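# Lift the ball off its ring with both hands

## Task

Grasp the ball using both hands, raise it at least three fingers' width above the ring it sits on, and keep it motionless in the air, touching nothing else, at the finish. If any motor of either hand still shows moving in hand_stopped_by at the end, the task counts as failed.

## Robot and tools

Robot: a humanoid upper body on a stand past the table's -x edge, facing roughly +x. It has two arms, left_arm (the robot's own left, on the +y side) and right_arm (on the -y side). Each ends in a five-finger hand; the left hand mirrors the right. Do not knock or place anything off the table, do not let the arms strike or press hard on each other (wrist, palm, back of hand, bracket, fingers and thumb all count), and avoid drops, slips, slams and hard pushes. Loose objects may occasionally get a brief external shove.

World frame: metres, table top at z = 0, +z up, +x across the table away from the robot; the table's near edge is at x = 0.18. Shoulders sit about 0.28 m above the pelvis, 0.06 m forward and 0.10 m to either side; a hand point reaches at most 0.62 m from its shoulder. Reported positions can be a little off, more so at long reach.

Hand point: a point fixed to the palm, 0.05 m in front of it, where index pad and thumb tip meet in a pinch. Its +z runs along the straight fingers (which extend 0.06 to 0.07 m past it), +y points out of the palm, and +x points across the palm. On the right hand +x points away from the thumb; on the left hand it points toward the thumb. A wrist bracket on the little-finger side sticks out and can collide. With thumb_turn fully closed the hand can wrap an object 0.035 to 0.08 m wide, which then rests across the palm on the wrist side of the point; turn the thumb before arriving.

Row layout (used by both execute_actions and move): one flat list of 28 numbers, each in [-1, 1], always covering both arms. First the left arm: dx, dy, dz, rx, ry, rz, then left_gripper little, ring, middle, index, thumb_bend, thumb_turn, force_limit, speed; then the same 14 for right_arm and right_gripper.
- dx..rz are an offset, not a pose: a displacement from the hand point's measured pose when the action began (for a call's first action, the last pose a result reported), expressed in that hand point's own axes. Every row of an action is relative to that same start, not to the row before. Scale: 1.0 equals 0.6 m for dx, dy, dz and 180 degrees for the rotation; rx, ry, rz form one rotation vector. Each control step the commanded pose is clipped to within 70 mm and 16 degrees of the measured pose, so distant targets need several actions; position wins over orientation if both cannot be met.
- Finger numbers are absolute targets: +1 open/straight, -1 fully curled. thumb_bend +1 straight, -1 fully bent. thumb_turn +1 beside the palm, -1 in front of it facing the fingers. A pinch is roughly index -0.22, thumb_bend -0.75, thumb_turn -0.57.
- force_limit maps -1..+1 linearly to about 0..10 N at the fingertip (0..15 N for the two thumb motors); it only stops closing motors. speed maps -1..+1 to nearly zero..full (full = whole travel in 0.6 s). For a soft grip close at speed -0.9 or below, since fast fingers overshoot.
- There is no 'unchanged' value: to keep a hand as is, resend its last executed eight numbers, or, if none yet, its hand_measured six values plus hand_force_limit and hand_speed. A motor only starts when its target changes (by 0.01 or more always counts); resending the same values keeps a grip. To squeeze harder, raise force_limit and send a target further closed than hand_measured; to loosen, send one more open.

Tools:
- execute_actions(actions): list of actions; each action is up to 15 rows, one per 1/30 s step, and a shorter table repeats its final row to fill 15 steps (0.5 s). An empty list just returns state and images.
- move(target, speed, blocking): target is one 28-number row, offsets measured from the pose in the latest result that shows one. Each hand point travels in a straight line, all arms finishing together, taking 0.5 to 10 s (cut off at 10 s). speed is path top speed in m/s, 0.002 to 0.5, default 0.25; rotation is capped at twice that in rad/s. Paths ignore obstacles and the other arm, and real motion can lag, stray or exceed speed, notably with a nearly straight arm. Faster moves and targets further past contact hit or press harder. blocking=false returns after 0.5 s while motion continues; further moves or actions are refused until a result shows the end, so use wait(0) or stop.
- wait(seconds): 0 to 10, arms hold their last command; returns early if a running move ends.
- stop(): brakes a running move to rest; needs room.
- zoom_image(camera, region): camera is cam_high, cam_left_wrist or cam_right_wrist (each 672x504); region [x0, y0, x1, y1] in pixels, at most 504 by 504.
- show_instructions(): shows the reference images.
- finished_scene(scene): ends the scene with the given number; irreversible, so the ball must already be held stable.

Reading results: the state line gives each hand point's end_effector_position (m) and end_effector_quat_wxyz in the world frame. 'Hand target' lines give where each arm is now being driven. Hand data lists six values per hand in motor order: hand_measured (position on the command scale), hand_stopped_by (moving, target, force, stalled, fault), hand_load_n (fingertip load, positive when pushed open; near 0 means the grip is lost), plus hand_force_limit and hand_speed. A move adds a 'move:' line with its ending (done, off_target, moving, held, fault), limits (paced = pose clipped, held = steps blocked, after which the arm may jump fast) and distance to target. 'pose unreachable' means a clearance check altered or blocked that arm. A blocked motor keeps pushing and reads moving until it stalls, so let fingers settle before finishing.

Load limits: 21.7 N m for shoulder and elbow joints and wrist roll, only 4.35 N m for wrist pitch and yaw; the held ball's weight counts. Exceeding one freezes that arm for 10 s. Holding loads heats motors: a MOTOR HOT warning appears from 90 °C, and at 120 °C the arm drops (OVER-TEMPERATURE FAULT). Camera calibration lines give K, distortion and T_world_to_cam for projecting world points into images.

Each tool is called as name([rows], argument=value, ...), one row to a line, values as JSON.

Reference images:

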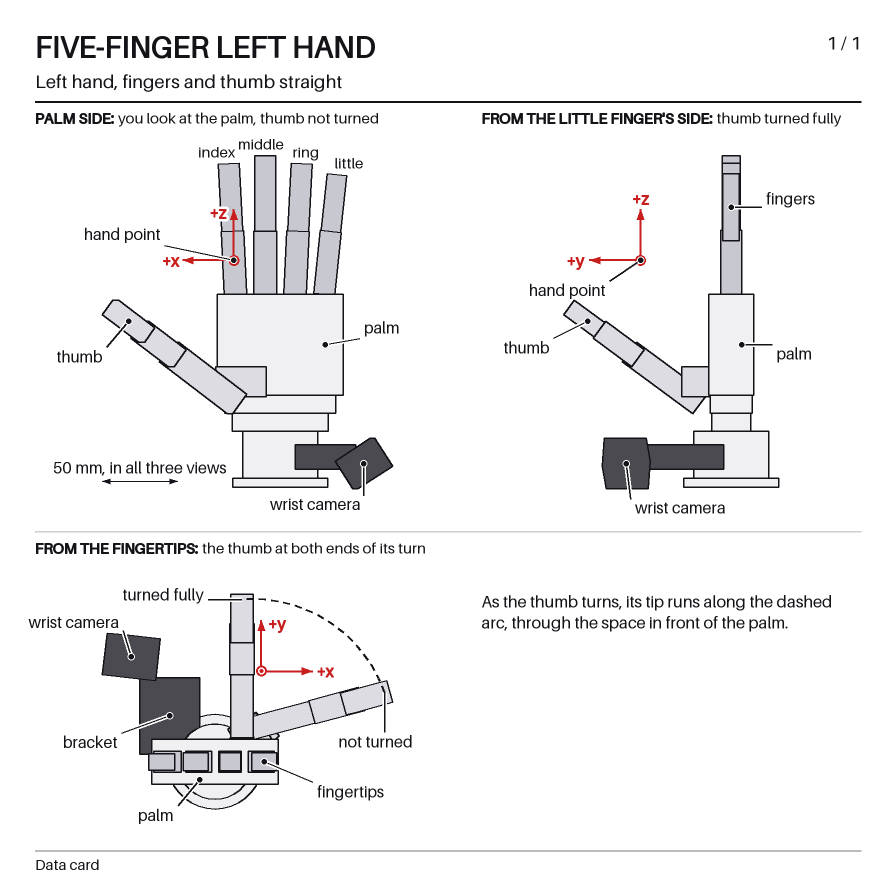

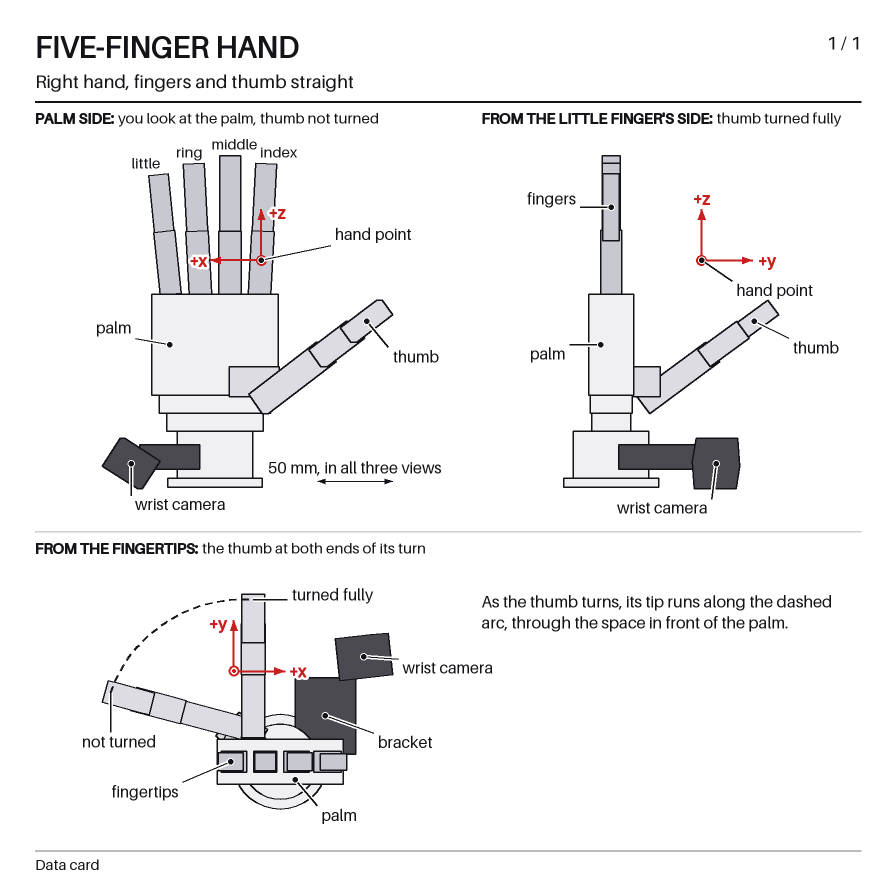

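## Session

execute_actions(actions=[])

Scene clock: 0.00 s.
left_arm: end_effector_position=(+0.1577, +0.0788, +0.4684) hand_measured=(+1.000, +1.000, +1.000, +1.000, +1.000, +1.000) hand_load_n=(+0.0, +0.0, +0.0, +0.0, +0.0, +0.0) hand_stopped_by=(target, target, target, target, target, target) hand_force_limit=0.00 hand_speed=-0.80 end_effector_quat_wxyz=(+0.121, +0.103, -0.216, +0.963) | right_arm: end_effector_position=(+0.1650, -0.1189, +0.5396) hand_measured=(+1.000, +1.000, +1.000, +1.000, +1.000, +1.000) hand_load_n=(+0.0, +0.0, +0.0, +0.0, +0.0, +0.0) hand_stopped_by=(target, target, target, target, target, target) hand_force_limit=0.00 hand_speed=-0.80 end_effector_quat_wxyz=(+0.990, -0.132, +0.047, -0.008)
Joint positions: left_arm=[ 0.036  0.481  0.113 -0.605 -0.381 -1.005 -0.35 ] | right_arm=[-0.239 -0.419 -0.278 -0.49   0.513 -0.946  0.234]
Joint velocities: left_arm=[0.    0.003 0.008 0.002 0.011 0.    0.   ] | right_arm=[-0.012  0.002 -0.006  0.002  0.     0.     0.   ]
Joint torques (N m, as the arm reports them, + toward a larger angle): no reading
Hand target (left_arm): +0.158, +0.079, +0.468; +0.121, +0.103, -0.216, +0.963
Hand target (right_arm): +0.165, -0.119, +0.540; +0.990, -0.132, +0.047, -0.008

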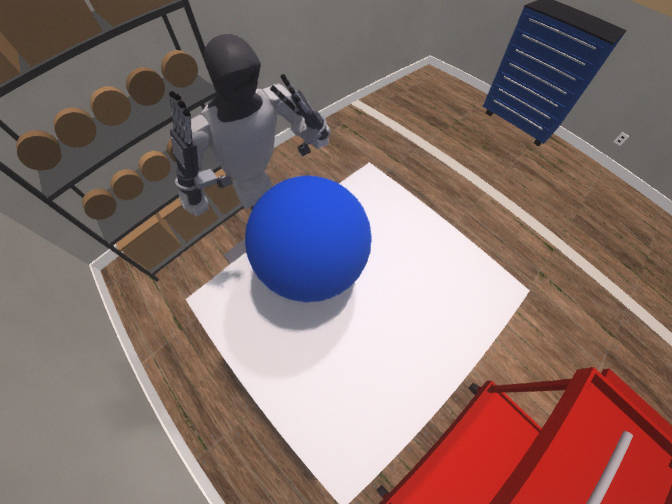

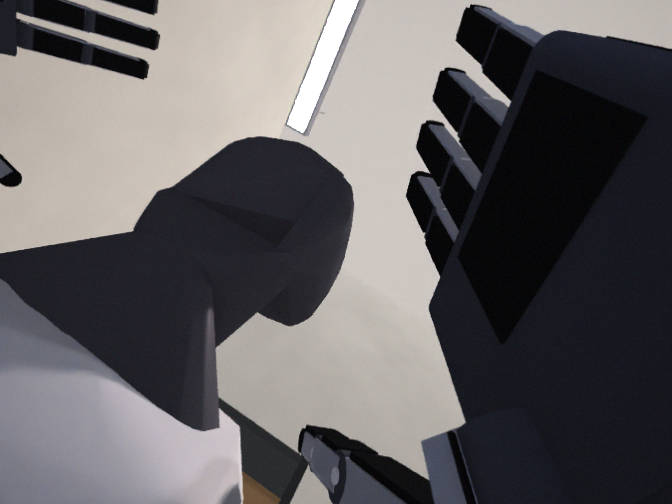

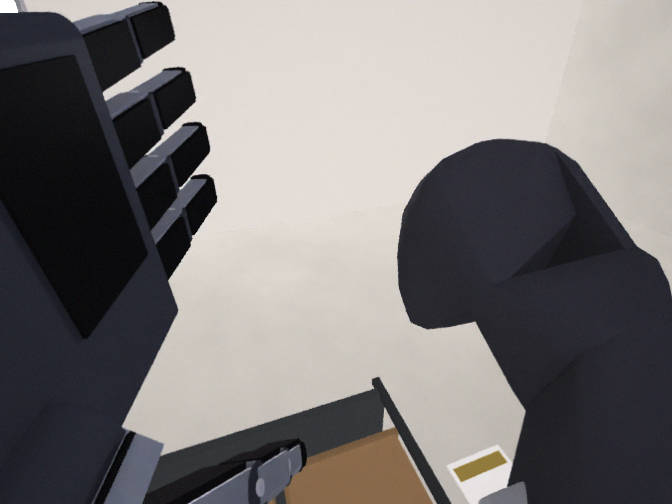

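move(target=[-0.423,-0.128,-0.460,0.239,-0.390,-0.138,1,1,1,1,1,1,0,-0.8, 0.4175,-0.1215,-0.6005,0.143,0.454,0.159,1,1,1,1,1,1,0,-0.8], speed=0.3)

Scene clock: 24.30 s.
left_arm: end_effector_position=(+0.3753, +0.2172, +0.1897) hand_measured=(+1.000, +1.000, +1.000, +1.000, +1.000, +1.000) hand_load_n=(+0.0, +0.0, +0.0, +0.0, +0.0, +0.0) hand_stopped_by=(target, target, target, target, target, target) hand_force_limit=0.00 hand_speed=-0.80 end_effector_quat_wxyz=(+0.118, +0.698, +0.116, +0.697) | right_arm: end_effector_position=(+0.3840, -0.3056, +0.1964) hand_measured=(+1.000, +1.000, +1.000, +1.000, +1.000, +1.000) hand_load_n=(+0.0, +0.0, +0.0, +0.0, +0.0, +0.0) hand_stopped_by=(target, target, target, target, target, target) hand_force_limit=0.00 hand_speed=-0.80 end_effector_quat_wxyz=(+0.684, +0.148, +0.708, +0.088)
Joint positions: left_arm=[ 0.035  0.512 -0.073  0.367 -0.912 -0.591 -0.269] | right_arm=[-0.587 -0.51   0.058  1.458  1.229 -0.573  0.953]
Joint velocities: left_arm=[-0.003  0.005 -0.002  0.002 -0.012  0.     0.   ] | right_arm=[-0.008  0.006 -0.008  0.     0.    -0.002  0.003]
Joint torques (N m, as the arm reports them, + toward a larger angle): left_arm=[-0.85  3.1   1.38 -1.01  0.11 -1.03 -0.27] | right_arm=[-4.19 -6.47 -0.21 -0.47  0.05 -0.76  0.21]
Hand target (left_arm): +0.376, +0.219, +0.189; +0.117, +0.698, +0.119, +0.696
Hand target (right_arm): +0.384, -0.304, +0.197; +0.685, +0.147, +0.708, +0.089
Off the commanded pose (left_arm): 0.005 m, 1 deg.
Off the commanded pose (right_arm): 0.017 m, 5 deg.
move: off_target (left_arm, right_arm)
camera_calibration (this result's frames):
cam_left_wrist: T_world_to_cam=[[-0.0431248, 0.909127, -0.41428, -0.11499], [-0.595594, 0.30953, 0.741255, 0.00756386], [0.802127, 0.278709, 0.528122, -0.336551], [0, 0, 0, 1]] pos_world=[0.269503, 0.195999, 0.124495]
cam_right_wrist: T_world_to_cam=[[0.0942197, 0.936302, 0.33832, 0.178556], [-0.565102, -0.22948, 0.792464, -0.00980914], [0.819623, -0.265851, 0.507485, -0.363739], [0, 0, 0, 1]] pos_world=[0.275762, -0.266134, 0.131956]

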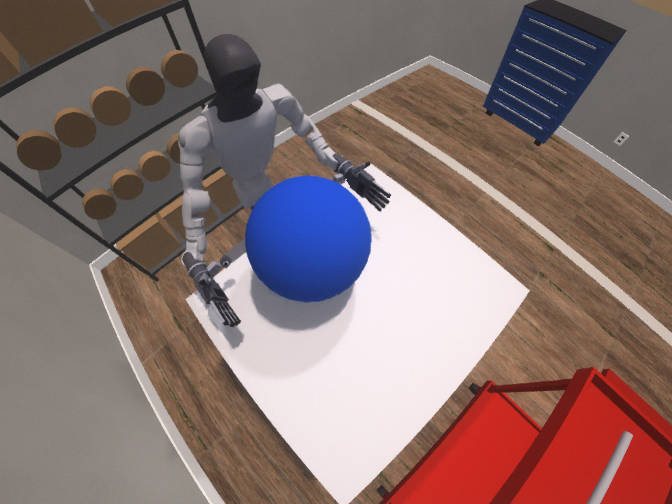

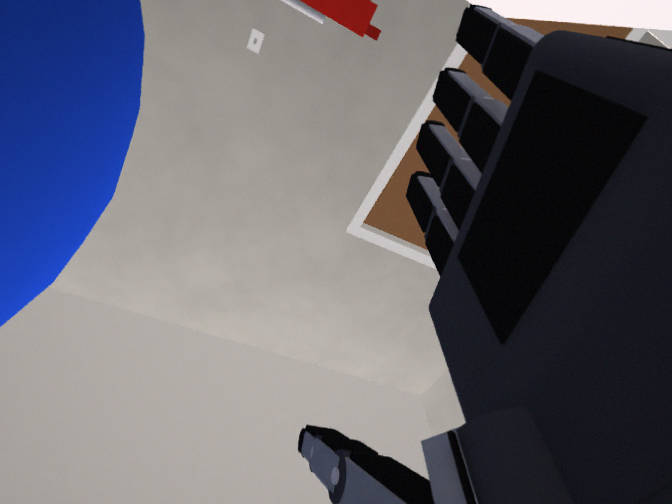

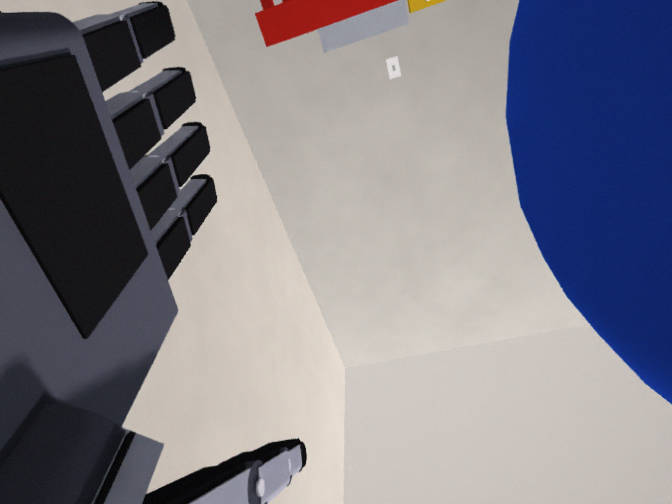

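move(target=[-0.051,0.141,0,0,0,0,1,1,1,1,1,1,0,-0.8, 0.051,0.141,0,0,0,0,1,1,1,1,1,1,0,-0.8], speed=0.08)

Scene clock: 28.87 s.
left_arm: end_effector_position=(+0.3736, +0.1298, +0.1892) hand_measured=(+1.000, +1.000, +1.000, +1.000, +1.000, +1.000) hand_load_n=(+0.0, +0.0, +0.0, +0.0, +0.0, +0.0) hand_stopped_by=(target, target, target, target, target, target) hand_force_limit=0.00 hand_speed=-0.80 end_effector_quat_wxyz=(+0.121, +0.698, +0.124, +0.695) | right_arm: end_effector_position=(+0.3887, -0.2198, +0.1896) hand_measured=(+1.000, +1.000, +1.000, +1.000, +1.000, +1.000) hand_load_n=(+0.0, +0.0, +0.0, +0.0, +0.0, +0.0) hand_stopped_by=(target, target, target, target, target, target) hand_force_limit=0.00 hand_speed=-0.80 end_effector_quat_wxyz=(+0.681, +0.145, +0.713, +0.080)
Joint positions: left_arm=[ 0.03   0.317 -0.253  0.231 -0.601 -0.618  0.071] | right_arm=[-0.236 -0.447  0.309  0.633  1.037 -0.612  0.258]
Joint velocities: left_arm=[ 0.    -0.005  0.011  0.     0.002  0.     0.   ] | right_arm=[-0.002  0.008  0.02  -0.008 -0.002  0.002  0.   ]
Joint torques (N m, as the arm reports them, + toward a larger angle): left_arm=[-1.58  0.96 -0.16 -1.06  0.94 -1.37 -0.25] | right_arm=[-2.56 -4.89 -0.57 -1.23 -0.18 -0.82  0.05]
Hand target (left_arm): +0.374, +0.129, +0.191; +0.121, +0.696, +0.122, +0.697
Hand target (right_arm): +0.388, -0.219, +0.188; +0.679, +0.143, +0.715, +0.080
Off the commanded pose (left_arm): 0.003 m, 1 deg.
Off the commanded pose (right_arm): 0.007 m, 1 deg.
move: off_target (right_arm)
camera_calibration (this result's frames):
cam_left_wrist: T_world_to_cam=[[-0.0497809, 0.902533, -0.427733, -0.0299447], [-0.594227, 0.317453, 0.738998, 0.0328784], [0.802755, 0.290958, 0.520507, -0.310954], [0, 0, 0, 1]] pos_world=[0.267667, 0.107063, 0.124748]
cam_right_wrist: T_world_to_cam=[[0.101159, 0.941159, 0.322469, 0.10146], [-0.555534, -0.215454, 0.803095, 0.0152297], [0.825317, -0.260382, 0.501051, -0.3411], [0, 0, 0, 1]] pos_world=[0.279713, -0.181025, 0.12596]

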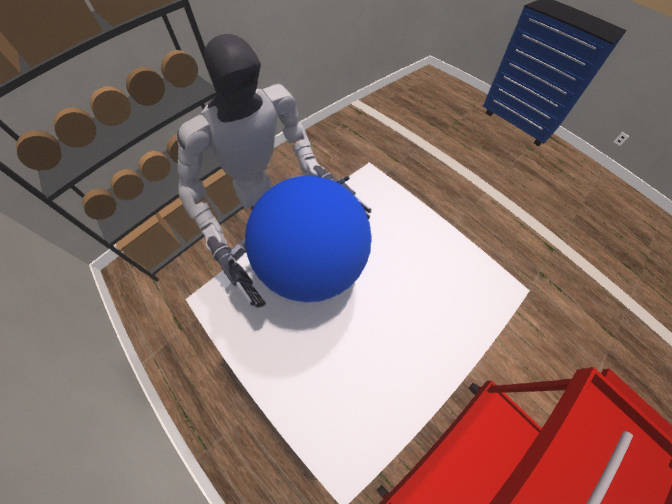

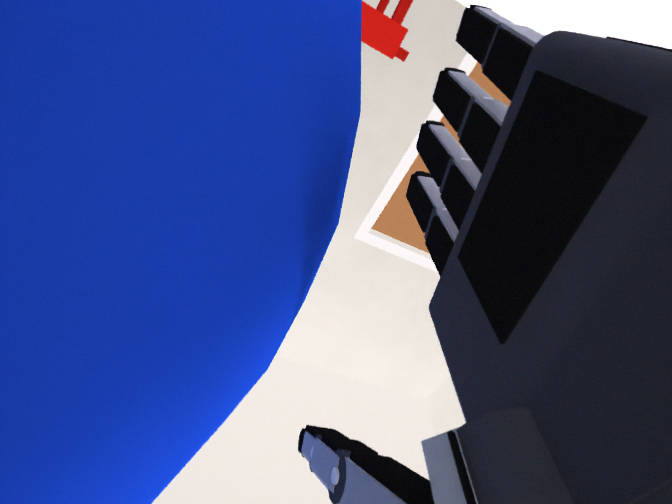

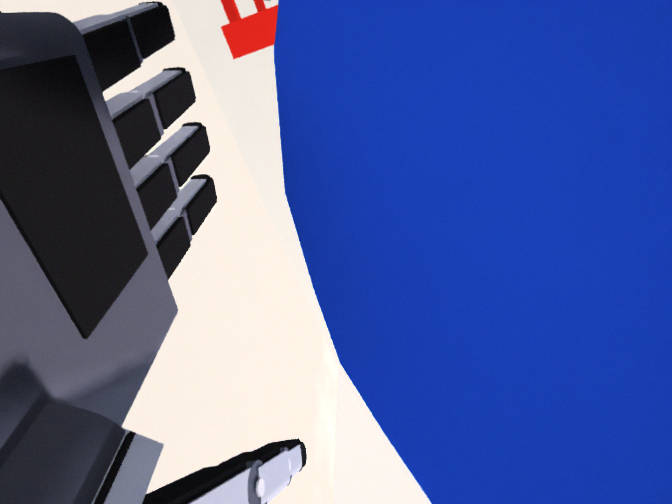

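move(target=[-0.017,0.047,0,-0.11,0,0,0.6,0.6,0.6,0.6,1,1,0,0, 0.017,0.047,0,-0.11,0,0,0.6,0.6,0.6,0.6,1,1,0,0], speed=0.05)

Scene clock: 38.37 s.
left_arm: end_effector_position=(+0.3776, +0.1265, +0.1802) hand_measured=(+0.600, +0.600, +0.600, +0.600, +1.000, +1.000) hand_load_n=(+0.0, +0.0, +5.0, +0.0, +0.0, +0.0) hand_stopped_by=(target, target, target, target, target, target) hand_force_limit=0.00 hand_speed=0.00 end_effector_quat_wxyz=(+0.206, +0.678, +0.035, +0.705) | right_arm: end_effector_position=(+0.3894, -0.2143, +0.1892) hand_measured=(+0.600, +0.600, +0.600, +0.600, +1.000, +1.000) hand_load_n=(+0.0, +0.0, +4.0, +0.0, +0.0, +0.0) hand_stopped_by=(target, target, target, target, target, target) hand_force_limit=0.00 hand_speed=0.00 end_effector_quat_wxyz=(+0.693, +0.064, +0.699, +0.165)
Joint positions: left_arm=[-0.168  0.411 -0.306  0.633 -0.896 -0.777 -0.412] | right_arm=[-0.62  -0.366  0.217  1.451  1.263 -0.704  1.036]
Joint velocities: left_arm=[-0.031  0.043 -0.084  0.023 -0.066 -0.047  0.   ] | right_arm=[-0.011  0.005  0.02   0.035  0.04  -0.009  0.024]
Joint torques (N m, as the arm reports them, + toward a larger angle): left_arm=[-3.51  0.22 -3.55 -2.19  1.52 -0.85 -2.64] | right_arm=[-5.97 -1.85  1.45 -1.61 -0.66 -0.54  1.35]
Hand target (left_arm): +0.371, +0.097, +0.187; +0.242, +0.667, +0.000, +0.704
Hand target (right_arm): +0.390, -0.187, +0.192; +0.691, +0.035, +0.694, +0.201
Off the commanded pose (left_arm): 0.028 m, 6 deg.
Off the commanded pose (right_arm): 0.024 m, 6 deg.
move: off_target (left_arm, right_arm)
camera_calibration (this result's frames):
cam_left_wrist: T_world_to_cam=[[0.196847, 0.886539, -0.418689, -0.123325], [-0.565712, 0.451489, 0.69002, 0.024118], [0.800763, 0.101029, 0.5904, -0.296287], [0, 0, 0, 1]] pos_world=[0.275175, 0.128377, 0.106651]
cam_right_wrist: T_world_to_cam=[[-0.133991, 0.93432, 0.33029, 0.184943], [-0.54898, -0.347463, 0.760191, -0.00557973], [0.825025, -0.0794642, 0.559481, -0.312296], [0, 0, 0, 1]] pos_world=[0.27937, -0.199551, 0.11788]

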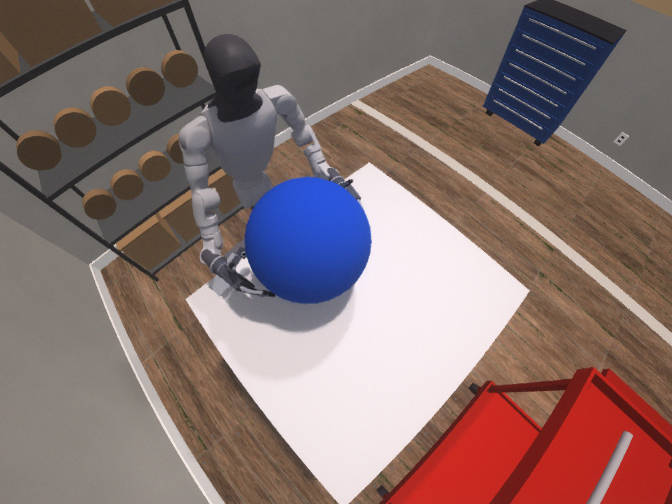

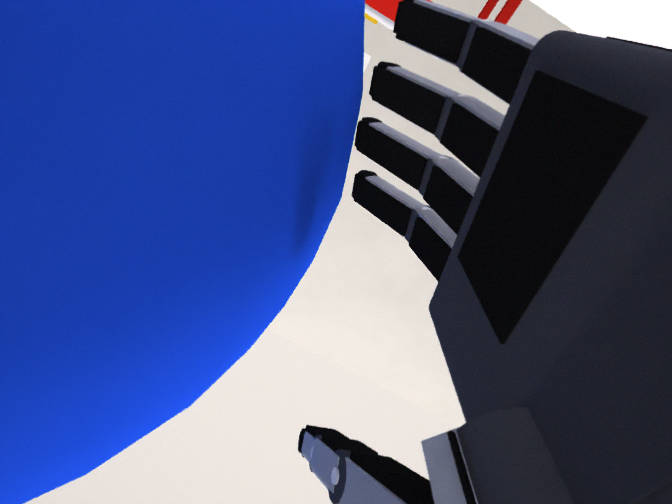

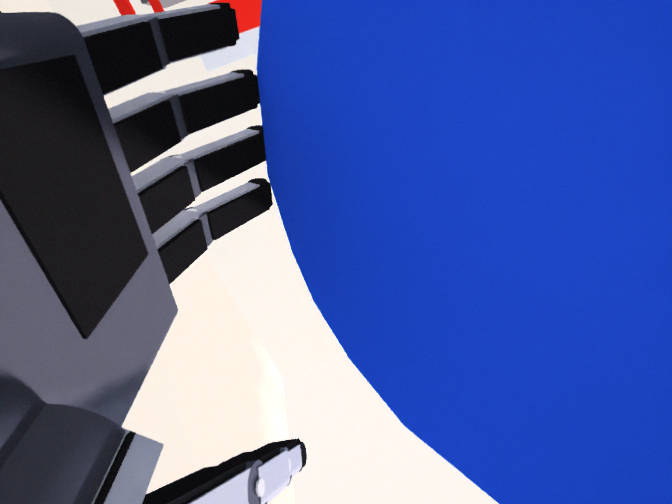

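move(target=[-0.01,0.055,0,0.02,0,0,0.9,0.9,0.9,0.9,1,1,0,0, 0.017,0.055,0,0.02,0,0,0.9,0.9,0.9,0.9,1,1,0,0], speed=0.04)

Scene clock: 43.00 s.
left_arm: end_effector_position=(+0.3720, +0.1020, +0.1877) hand_measured=(+0.900, +0.900, +0.900, +0.900, +1.000, +1.000) hand_load_n=(+0.0, +0.0, +1.5, +0.0, +0.0, +0.0) hand_stopped_by=(target, target, target, target, target, target) hand_force_limit=0.00 hand_speed=0.00 end_effector_quat_wxyz=(+0.180, +0.682, +0.069, +0.706) | right_arm: end_effector_position=(+0.3852, -0.1891, +0.1882) hand_measured=(+0.900, +0.900, +0.900, +0.900, +1.000, +1.000) hand_load_n=(+0.0, +0.0, +1.0, +0.0, +0.0, +0.0) hand_stopped_by=(target, target, target, target, target, target) hand_force_limit=0.00 hand_speed=0.00 end_effector_quat_wxyz=(+0.691, +0.088, +0.705, +0.130)
Joint positions: left_arm=[-0.092  0.372 -0.4    0.441 -0.733 -0.78  -0.087] | right_arm=[-0.32  -0.432  0.423  0.799  1.137 -0.714  0.458]
Joint velocities: left_arm=[ 0.003  0.003  0.     0.    -0.012 -0.001  0.003] | right_arm=[-0.002 -0.025  0.02  -0.011  0.014  0.    -0.022]
Joint torques (N m, as the arm reports them, + toward a larger angle): left_arm=[-1.51  1.07 -0.65 -1.38  0.66 -1.17 -0.73] | right_arm=[-2.85 -4.2   0.04 -1.15 -0.29 -0.68  0.28]
Hand target (left_arm): +0.370, +0.096, +0.188; +0.186, +0.682, +0.061, +0.705
Hand target (right_arm): +0.384, -0.183, +0.186; +0.688, +0.081, +0.708, +0.137
Off the commanded pose (left_arm): 0.008 m, 1 deg.
Off the commanded pose (right_arm): 0.009 m, 1 deg.
move: off_target (left_arm, right_arm)
camera_calibration (this result's frames):
cam_left_wrist: T_world_to_cam=[[0.115422, 0.894597, -0.431711, -0.0654316], [-0.586889, 0.412062, 0.696969, 0.0374546], [0.801398, 0.172921, 0.572591, -0.297995], [0, 0, 0, 1]] pos_world=[0.268347, 0.0946309, 0.116277]
cam_right_wrist: T_world_to_cam=[[-0.0511945, 0.946994, 0.317145, 0.134118], [-0.55742, -0.290588, 0.777716, 0.0123738], [0.828651, -0.136968, 0.54275, -0.315303], [0, 0, 0, 1]] pos_world=[0.27504, -0.1666, 0.118973]

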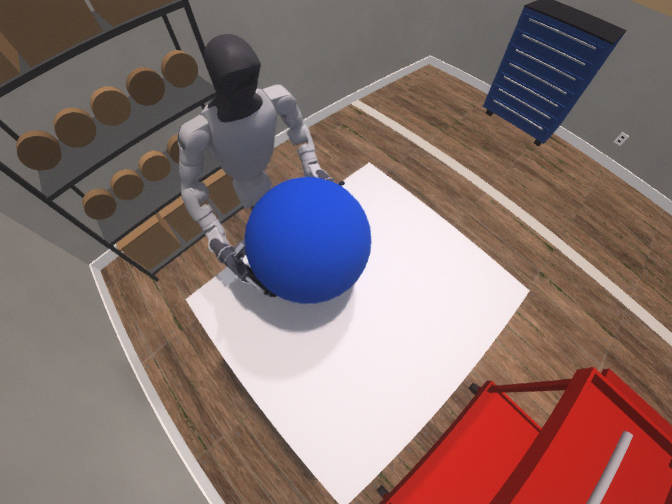

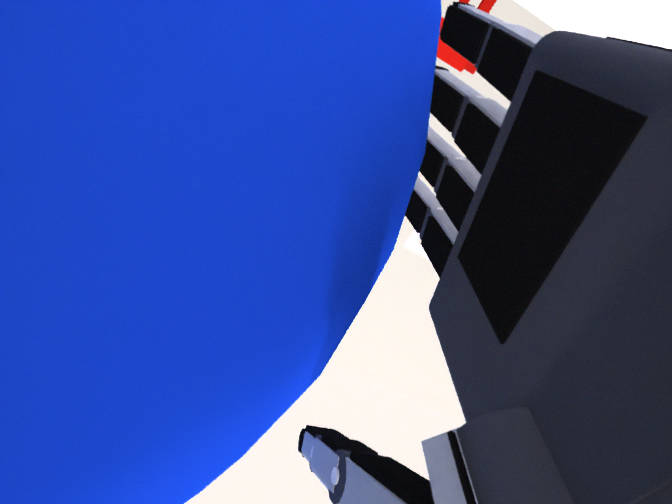

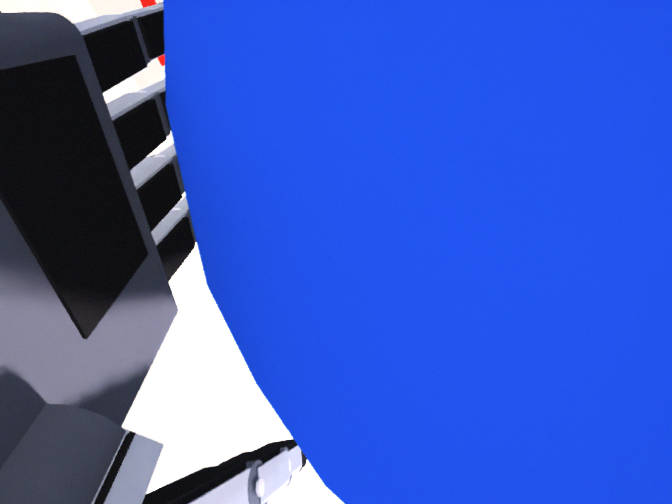

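move(target=[-0.014,0.04,0.007,0,0,0,0.9,0.9,0.9,0.9,1,1,0,0, 0.014,0.04,0.007,0,0,0,0.9,0.9,0.9,0.9,1,1,0,0], speed=0.04)

Scene clock: 47.67 s.
left_arm: end_effector_position=(+0.3755, +0.0959, +0.1854) hand_measured=(+0.900, +0.900, +0.900, +0.900, +1.000, +1.000) hand_load_n=(+0.0, +0.0, +4.0, +0.0, +0.0, +0.0) hand_stopped_by=(target, target, target, target, target, target) hand_force_limit=0.00 hand_speed=0.00 end_effector_quat_wxyz=(+0.160, +0.683, +0.094, +0.706) | right_arm: end_effector_position=(+0.3882, -0.1843, +0.1868) hand_measured=(+0.900, +0.900, +0.900, +0.900, +1.000, +1.000) hand_load_n=(+0.0, +0.5, +3.0, +0.0, +0.0, +0.0) hand_stopped_by=(target, target, target, target, target, target) hand_force_limit=0.00 hand_speed=0.00 end_effector_quat_wxyz=(+0.694, +0.108, +0.704, +0.104)
Joint positions: left_arm=[-0.106  0.333 -0.443  0.45  -0.68  -0.807  0.044] | right_arm=[-0.306 -0.423  0.491  0.741  1.105 -0.764  0.296]
Joint velocities: left_arm=[-0.005  0.021 -0.054  0.011 -0.002 -0.032  0.047] | right_arm=[ 0.003 -0.009  0.038 -0.003 -0.005 -0.024 -0.025]
Joint torques (N m, as the arm reports them, + toward a larger angle): left_arm=[-2.83  0.02 -2.92 -1.5   0.97 -0.82 -1.66] | right_arm=[-3.63 -2.87  0.92 -2.11 -0.81 -0.51  0.96]
Hand target (left_arm): +0.371, +0.077, +0.189; +0.182, +0.681, +0.071, +0.706
Hand target (right_arm): +0.387, -0.164, +0.186; +0.690, +0.087, +0.706, +0.129
Off the commanded pose (left_arm): 0.020 m, 4 deg.
Off the commanded pose (right_arm): 0.021 m, 4 deg.
move: off_target (left_arm, right_arm)
camera_calibration (this result's frames):
cam_left_wrist: T_world_to_cam=[[0.0538158, 0.896561, -0.439638, -0.0369907], [-0.601627, 0.380505, 0.702325, 0.0511838], [0.796962, 0.226702, 0.559873, -0.299574], [0, 0, 0, 1]] pos_world=[0.271533, 0.0816028, 0.115513]
cam_right_wrist: T_world_to_cam=[[0.0112288, 0.951766, 0.306618, 0.108799], [-0.571039, -0.245614, 0.783318, 0.0290074], [0.820846, -0.183887, 0.540738, -0.321619], [0, 0, 0, 1]] pos_world=[0.279342, -0.155568, 0.11783]

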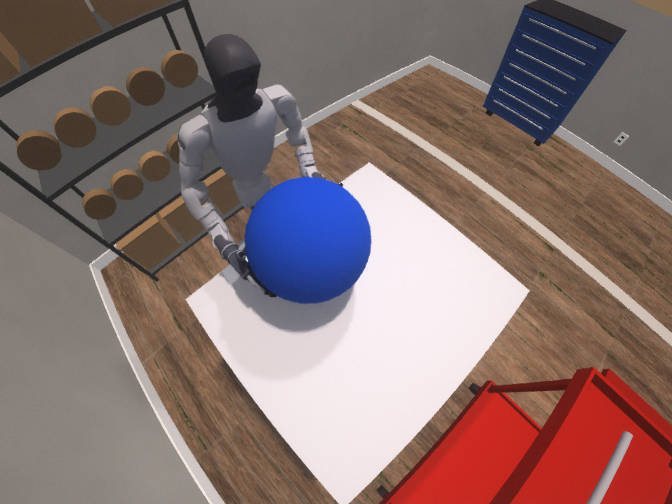

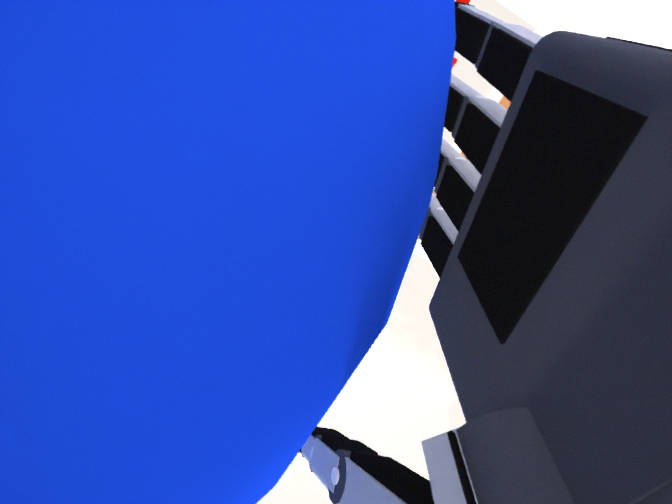

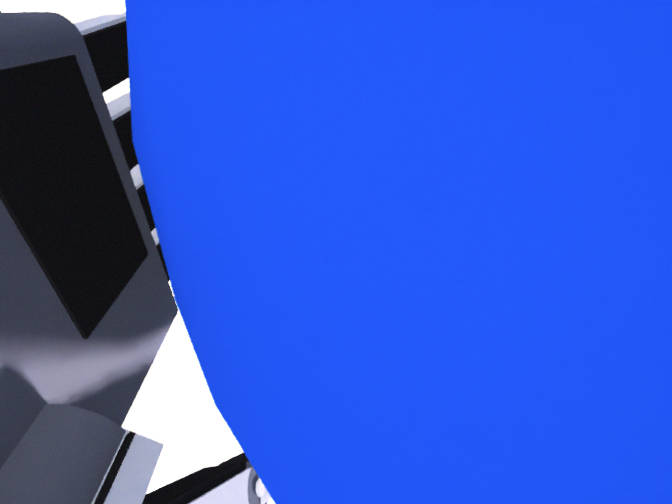

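execute_actions([
  [[0.019,0.046,0.006,-0.02,0,0,0.9,0.9,0.9,0.9,1,1,0,0,-0.019,0.046,0.006,-0.02,0,0,0.9,0.9,0.9,0.9,1,1,0,0]],
  [[0.019,0.046,0.006,-0.02,0,0,0.9,0.9,0.9,0.9,1,1,0,0,-0.019,0.046,0.006,-0.02,0,0,0.9,0.9,0.9,0.9,1,1,0,0]],
  [[0.019,0.046,0.006,-0.02,0,0,0.9,0.9,0.9,0.9,1,1,0,0,-0.019,0.046,0.006,-0.02,0,0,0.9,0.9,0.9,0.9,1,1,0,0]],
])

Scene clock: 54.60 s.
left_arm: end_effector_position=(+0.3987, +0.1060, +0.2454) hand_measured=(+0.900, +0.900, +0.900, +0.900, +1.000, +1.000) hand_load_n=(+1.0, +5.0, +0.0, +0.0, +0.0, +0.0) hand_stopped_by=(target, target, target, target, target, target) hand_force_limit=0.00 hand_speed=0.00 end_effector_quat_wxyz=(+0.158, +0.661, +0.131, +0.722) | right_arm: end_effector_position=(+0.4028, -0.1875, +0.2447) hand_measured=(+0.900, +0.900, +0.900, +0.900, +1.000, +1.000) hand_load_n=(+0.5, +5.0, +0.0, +0.0, +0.0, +0.0) hand_stopped_by=(target, target, target, target, target, target) hand_force_limit=0.00 hand_speed=0.00 end_effector_quat_wxyz=(+0.711, +0.122, +0.687, +0.090)
Joint positions: left_arm=[-0.152  0.509 -0.532  0.102 -0.72  -0.668  0.355] | right_arm=[-0.284 -0.659  0.61   0.323  1.116 -0.705 -0.068]
Joint velocities: left_arm=[ 0.003  0.038 -0.086  0.018 -0.04   0.     0.049] | right_arm=[-0.002 -0.025  0.081  0.005  0.046 -0.03  -0.023]
Joint torques (N m, as the arm reports them, + toward a larger angle): left_arm=[-5.01 -0.65 -1.84 -3.23  1.32 -2.26 -2.57] | right_arm=[-6.24 -2.91 -0.4  -3.27 -1.05 -1.75  1.34]
Hand target (left_arm): +0.393, +0.084, +0.248; +0.180, +0.661, +0.103, +0.721
Hand target (right_arm): +0.400, -0.163, +0.244; +0.708, +0.092, +0.690, +0.116
Off the commanded pose (left_arm): 0.023 m, 4 deg.
Off the commanded pose (right_arm): 0.024 m, 4 deg.
camera_calibration (this result's frames):
cam_left_wrist: T_world_to_cam=[[0.0166164, 0.873749, -0.486094, 0.00775455], [-0.652853, 0.377703, 0.6566, 0.0511073], [0.757302, 0.306438, 0.576705, -0.350751], [0, 0, 0, 1]] pos_world=[0.298861, 0.0814044, 0.172492]
cam_right_wrist: T_world_to_cam=[[0.042489, 0.950438, 0.307997, 0.0807682], [-0.614068, -0.218331, 0.758453, 0.0197165], [0.788108, -0.221357, 0.574357, -0.367589], [0, 0, 0, 1]] pos_world=[0.298375, -0.153829, 0.171297]

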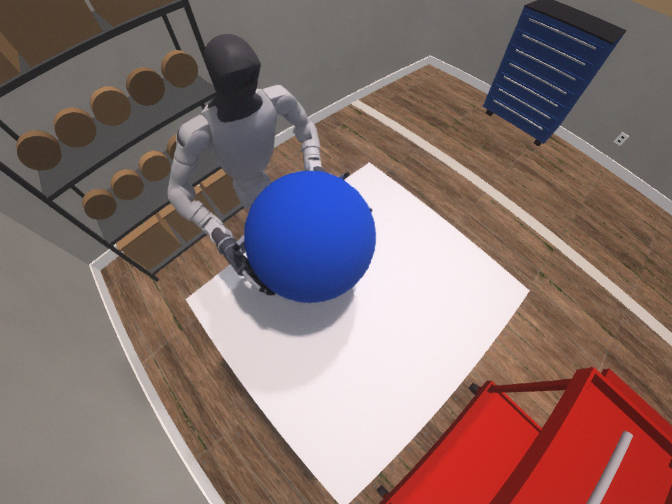

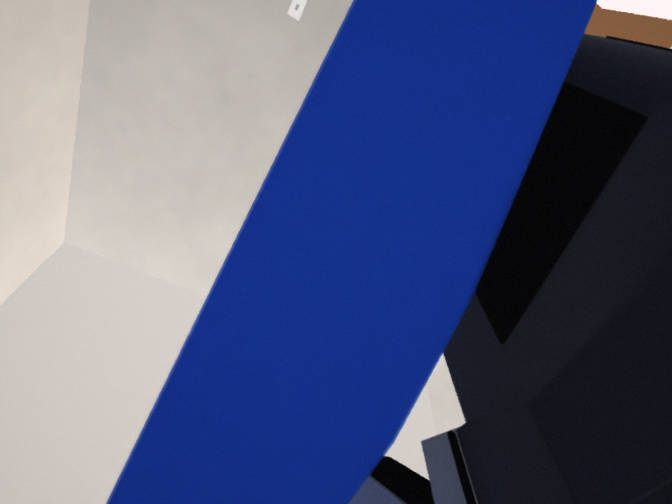

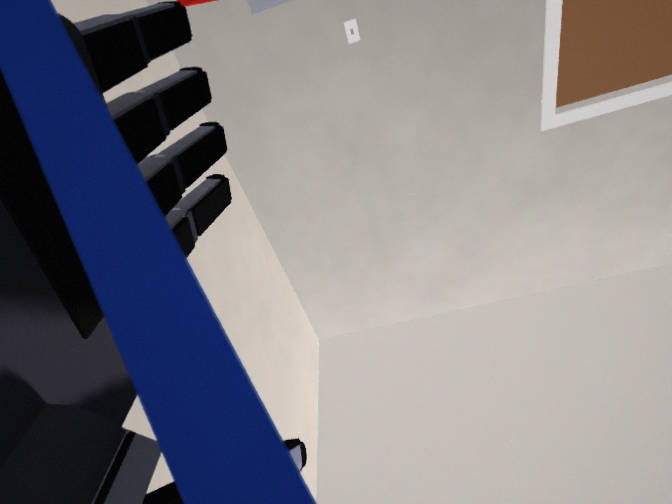

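execute_actions([
  [[0.019,0.046,-0.005,-0.015,0,0,0.9,0.9,0.9,0.9,1,1,0,0,-0.019,0.046,0,-0.015,0,0,0.9,0.9,0.9,0.9,1,1,0,0]],
  [[0.019,0.046,-0.005,-0.015,0,0,0.9,0.9,0.9,0.9,1,1,0,0,-0.019,0.046,0,-0.015,0,0,0.9,0.9,0.9,0.9,1,1,0,0]],
  [[0.019,0.046,-0.005,-0.015,0,0,0.9,0.9,0.9,0.9,1,1,0,0,-0.019,0.046,0,-0.015,0,0,0.9,0.9,0.9,0.9,1,1,0,0]],
])

wait(seconds=1)

Scene clock: 59.40 s.
left_arm: end_effector_position=(+0.4024, +0.1127, +0.3014) hand_measured=(+0.900, +0.900, +0.900, +0.900, +1.000, +1.000) hand_load_n=(+8.5, +0.0, +0.0, +0.0, +0.0, +0.0) hand_stopped_by=(target, target, target, target, target, target) hand_force_limit=0.00 hand_speed=0.00 end_effector_quat_wxyz=(+0.145, +0.647, +0.183, +0.725) | right_arm: end_effector_position=(+0.4091, -0.1887, +0.2999) hand_measured=(+0.900, +0.900, +0.900, +0.900, +1.000, +1.000) hand_load_n=(+6.5, +1.0, +0.0, +0.0, +0.0, +0.0) hand_stopped_by=(target, target, target, target, target, target) hand_force_limit=0.00 hand_speed=0.00 end_effector_quat_wxyz=(+0.720, +0.159, +0.672, +0.064)
Joint positions: left_arm=[-0.211  0.66  -0.617 -0.237 -0.717 -0.555  0.743] | right_arm=[-0.319 -0.863  0.694 -0.029  1.106 -0.679 -0.466]
Joint velocities: left_arm=[ 0.002  0.049 -0.075  0.009 -0.029 -0.041  0.051] | right_arm=[-0.002 -0.032  0.064 -0.003  0.028 -0.039 -0.027]
Joint torques (N m, as the arm reports them, + toward a larger angle): left_arm=[-5.88  0.41 -0.71 -3.03  1.45 -1.94 -3.25] | right_arm=[-6.98 -4.   -1.09 -3.3  -1.29 -1.72  1.6 ]
Hand target (left_arm): +0.397, +0.092, +0.304; +0.167, +0.648, +0.151, +0.727
Hand target (right_arm): +0.407, -0.165, +0.301; +0.721, +0.127, +0.675, +0.087
Off the commanded pose (left_arm): 0.022 m, 4 deg.
Off the commanded pose (right_arm): 0.023 m, 4 deg.
camera_calibration (this result's frames):
cam_left_wrist: T_world_to_cam=[[-0.0593845, 0.840154, -0.539088, 0.0794291], [-0.690024, 0.355697, 0.630355, 0.0395393], [0.721347, 0.409416, 0.558603, -0.379557], [0, 0, 0, 1]] pos_world=[0.305792, 0.0746004, 0.229917]
cam_right_wrist: T_world_to_cam=[[0.125279, 0.937112, 0.32577, 0.0229159], [-0.647831, -0.171423, 0.742246, 0.0090085], [0.751412, -0.304032, 0.585614, -0.408486], [0, 0, 0, 1]] pos_world=[0.309906, -0.144123, 0.225063]

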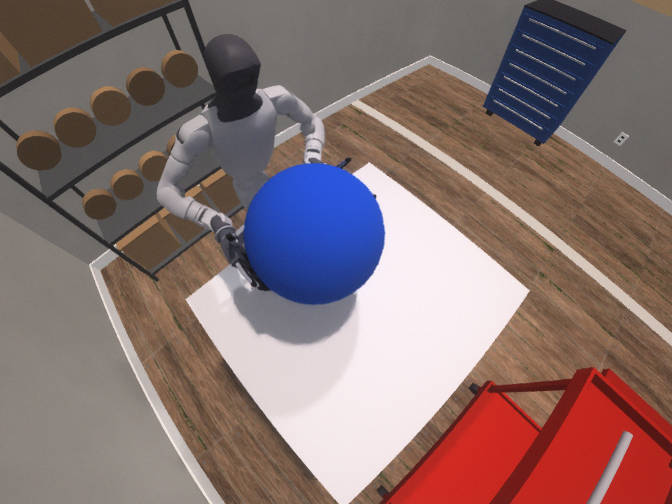

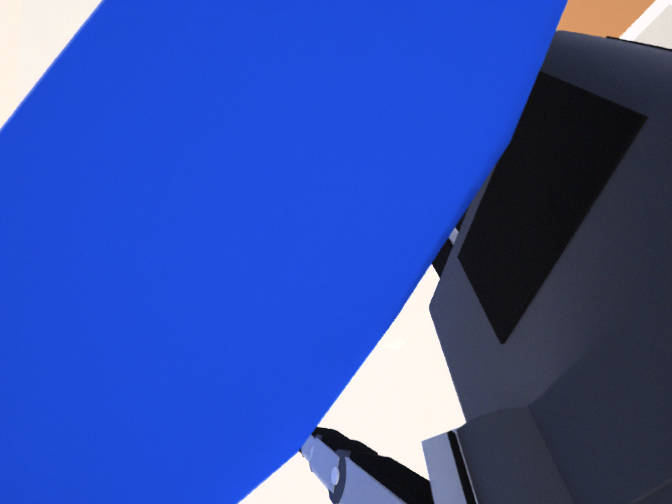

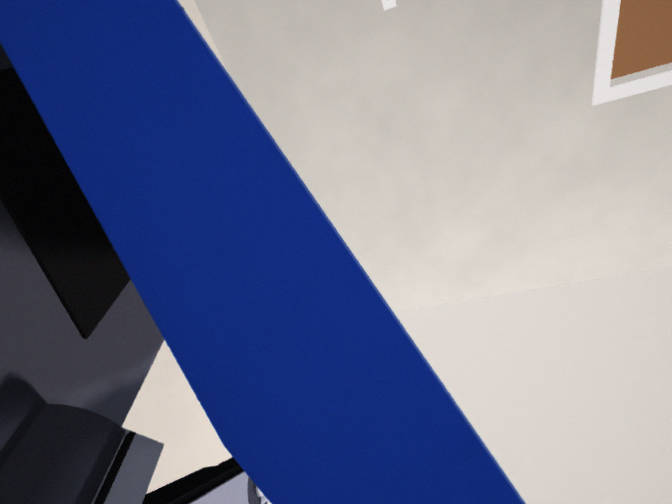

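Scene clock: 60.40 s.
left_arm: end_effector_position=(+0.4022, +0.1126, +0.3014) hand_measured=(+0.900, +0.900, +0.900, +0.900, +1.000, +1.000) hand_load_n=(+8.5, +0.0, +0.0, +0.0, +0.0, +0.0) hand_stopped_by=(target, target, target, target, target, target) hand_force_limit=0.00 hand_speed=0.00 end_effector_quat_wxyz=(+0.146, +0.647, +0.183, +0.725) | right_arm: end_effector_position=(+0.4090, -0.1887, +0.3000) hand_measured=(+0.900, +0.900, +0.900, +0.900, +1.000, +1.000) hand_load_n=(+6.5, +0.5, +0.0, +0.0, +0.0, +0.0) hand_stopped_by=(target, target, target, target, target, target) hand_force_limit=0.00 hand_speed=0.00 end_effector_quat_wxyz=(+0.720, +0.159, +0.672, +0.064)
Joint positions: left_arm=[-0.212  0.662 -0.621 -0.237 -0.718 -0.558  0.745] | right_arm=[-0.32  -0.865  0.697 -0.029  1.107 -0.682 -0.468]
Joint velocities: left_arm=[ 0.009 -0.003  0.    -0.006 -0.008  0.     0.   ] | right_arm=[-0.023  0.008  0.005 -0.006 -0.006  0.     0.   ]
Joint torques (N m, as the arm reports them, + toward a larger angle): left_arm=[-5.35  0.33 -0.87 -3.16  1.56 -1.87 -3.19] | right_arm=[-6.84 -3.86 -1.31 -3.19 -1.17 -1.66  1.59]
Hand target (left_arm): +0.397, +0.092, +0.304; +0.167, +0.648, +0.151, +0.727
Hand target (right_arm): +0.407, -0.165, +0.301; +0.721, +0.127, +0.675, +0.087
Off the commanded pose (left_arm): 0.022 m, 4 deg.
Off the commanded pose (right_arm): 0.023 m, 4 deg.
wait: 1.00 s; at rest by 0.17 s
camera_calibration (this result's frames):
cam_left_wrist: T_world_to_cam=[[-0.0590518, 0.840146, -0.539135, 0.0793454], [-0.689993, 0.355943, 0.63025, 0.0394529], [0.721404, 0.409217, 0.558676, -0.379423], [0, 0, 0, 1]] pos_world=[0.305625, 0.0745614, 0.229887]
cam_right_wrist: T_world_to_cam=[[0.125097, 0.937226, 0.325511, 0.0230794], [-0.648149, -0.171201, 0.74202, 0.00908881], [0.751168, -0.303804, 0.586046, -0.408467], [0, 0, 0, 1]] pos_world=[0.309831, -0.144168, 0.225123]

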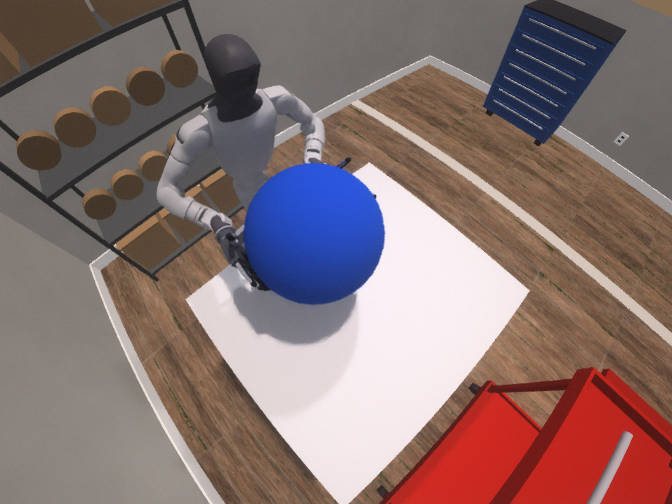

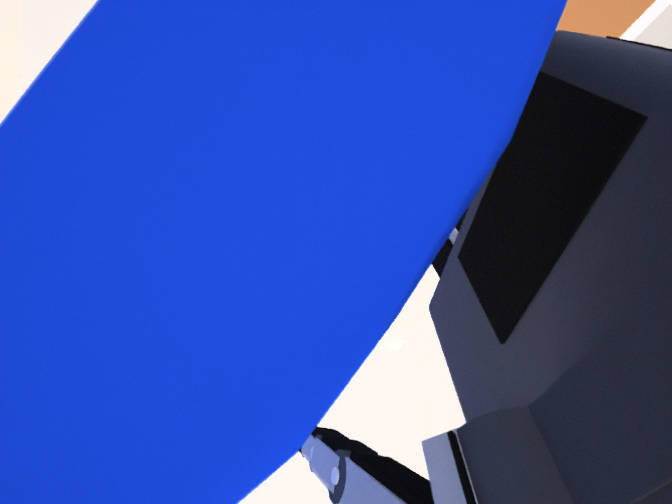

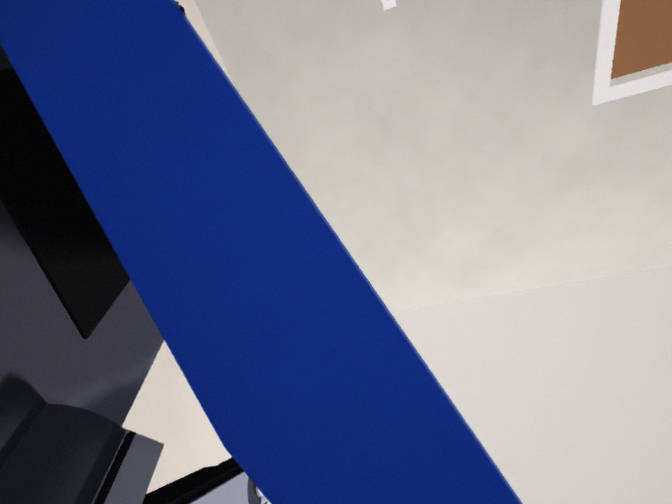

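finished_scene(scene=1)

The scene is finished: the task was done.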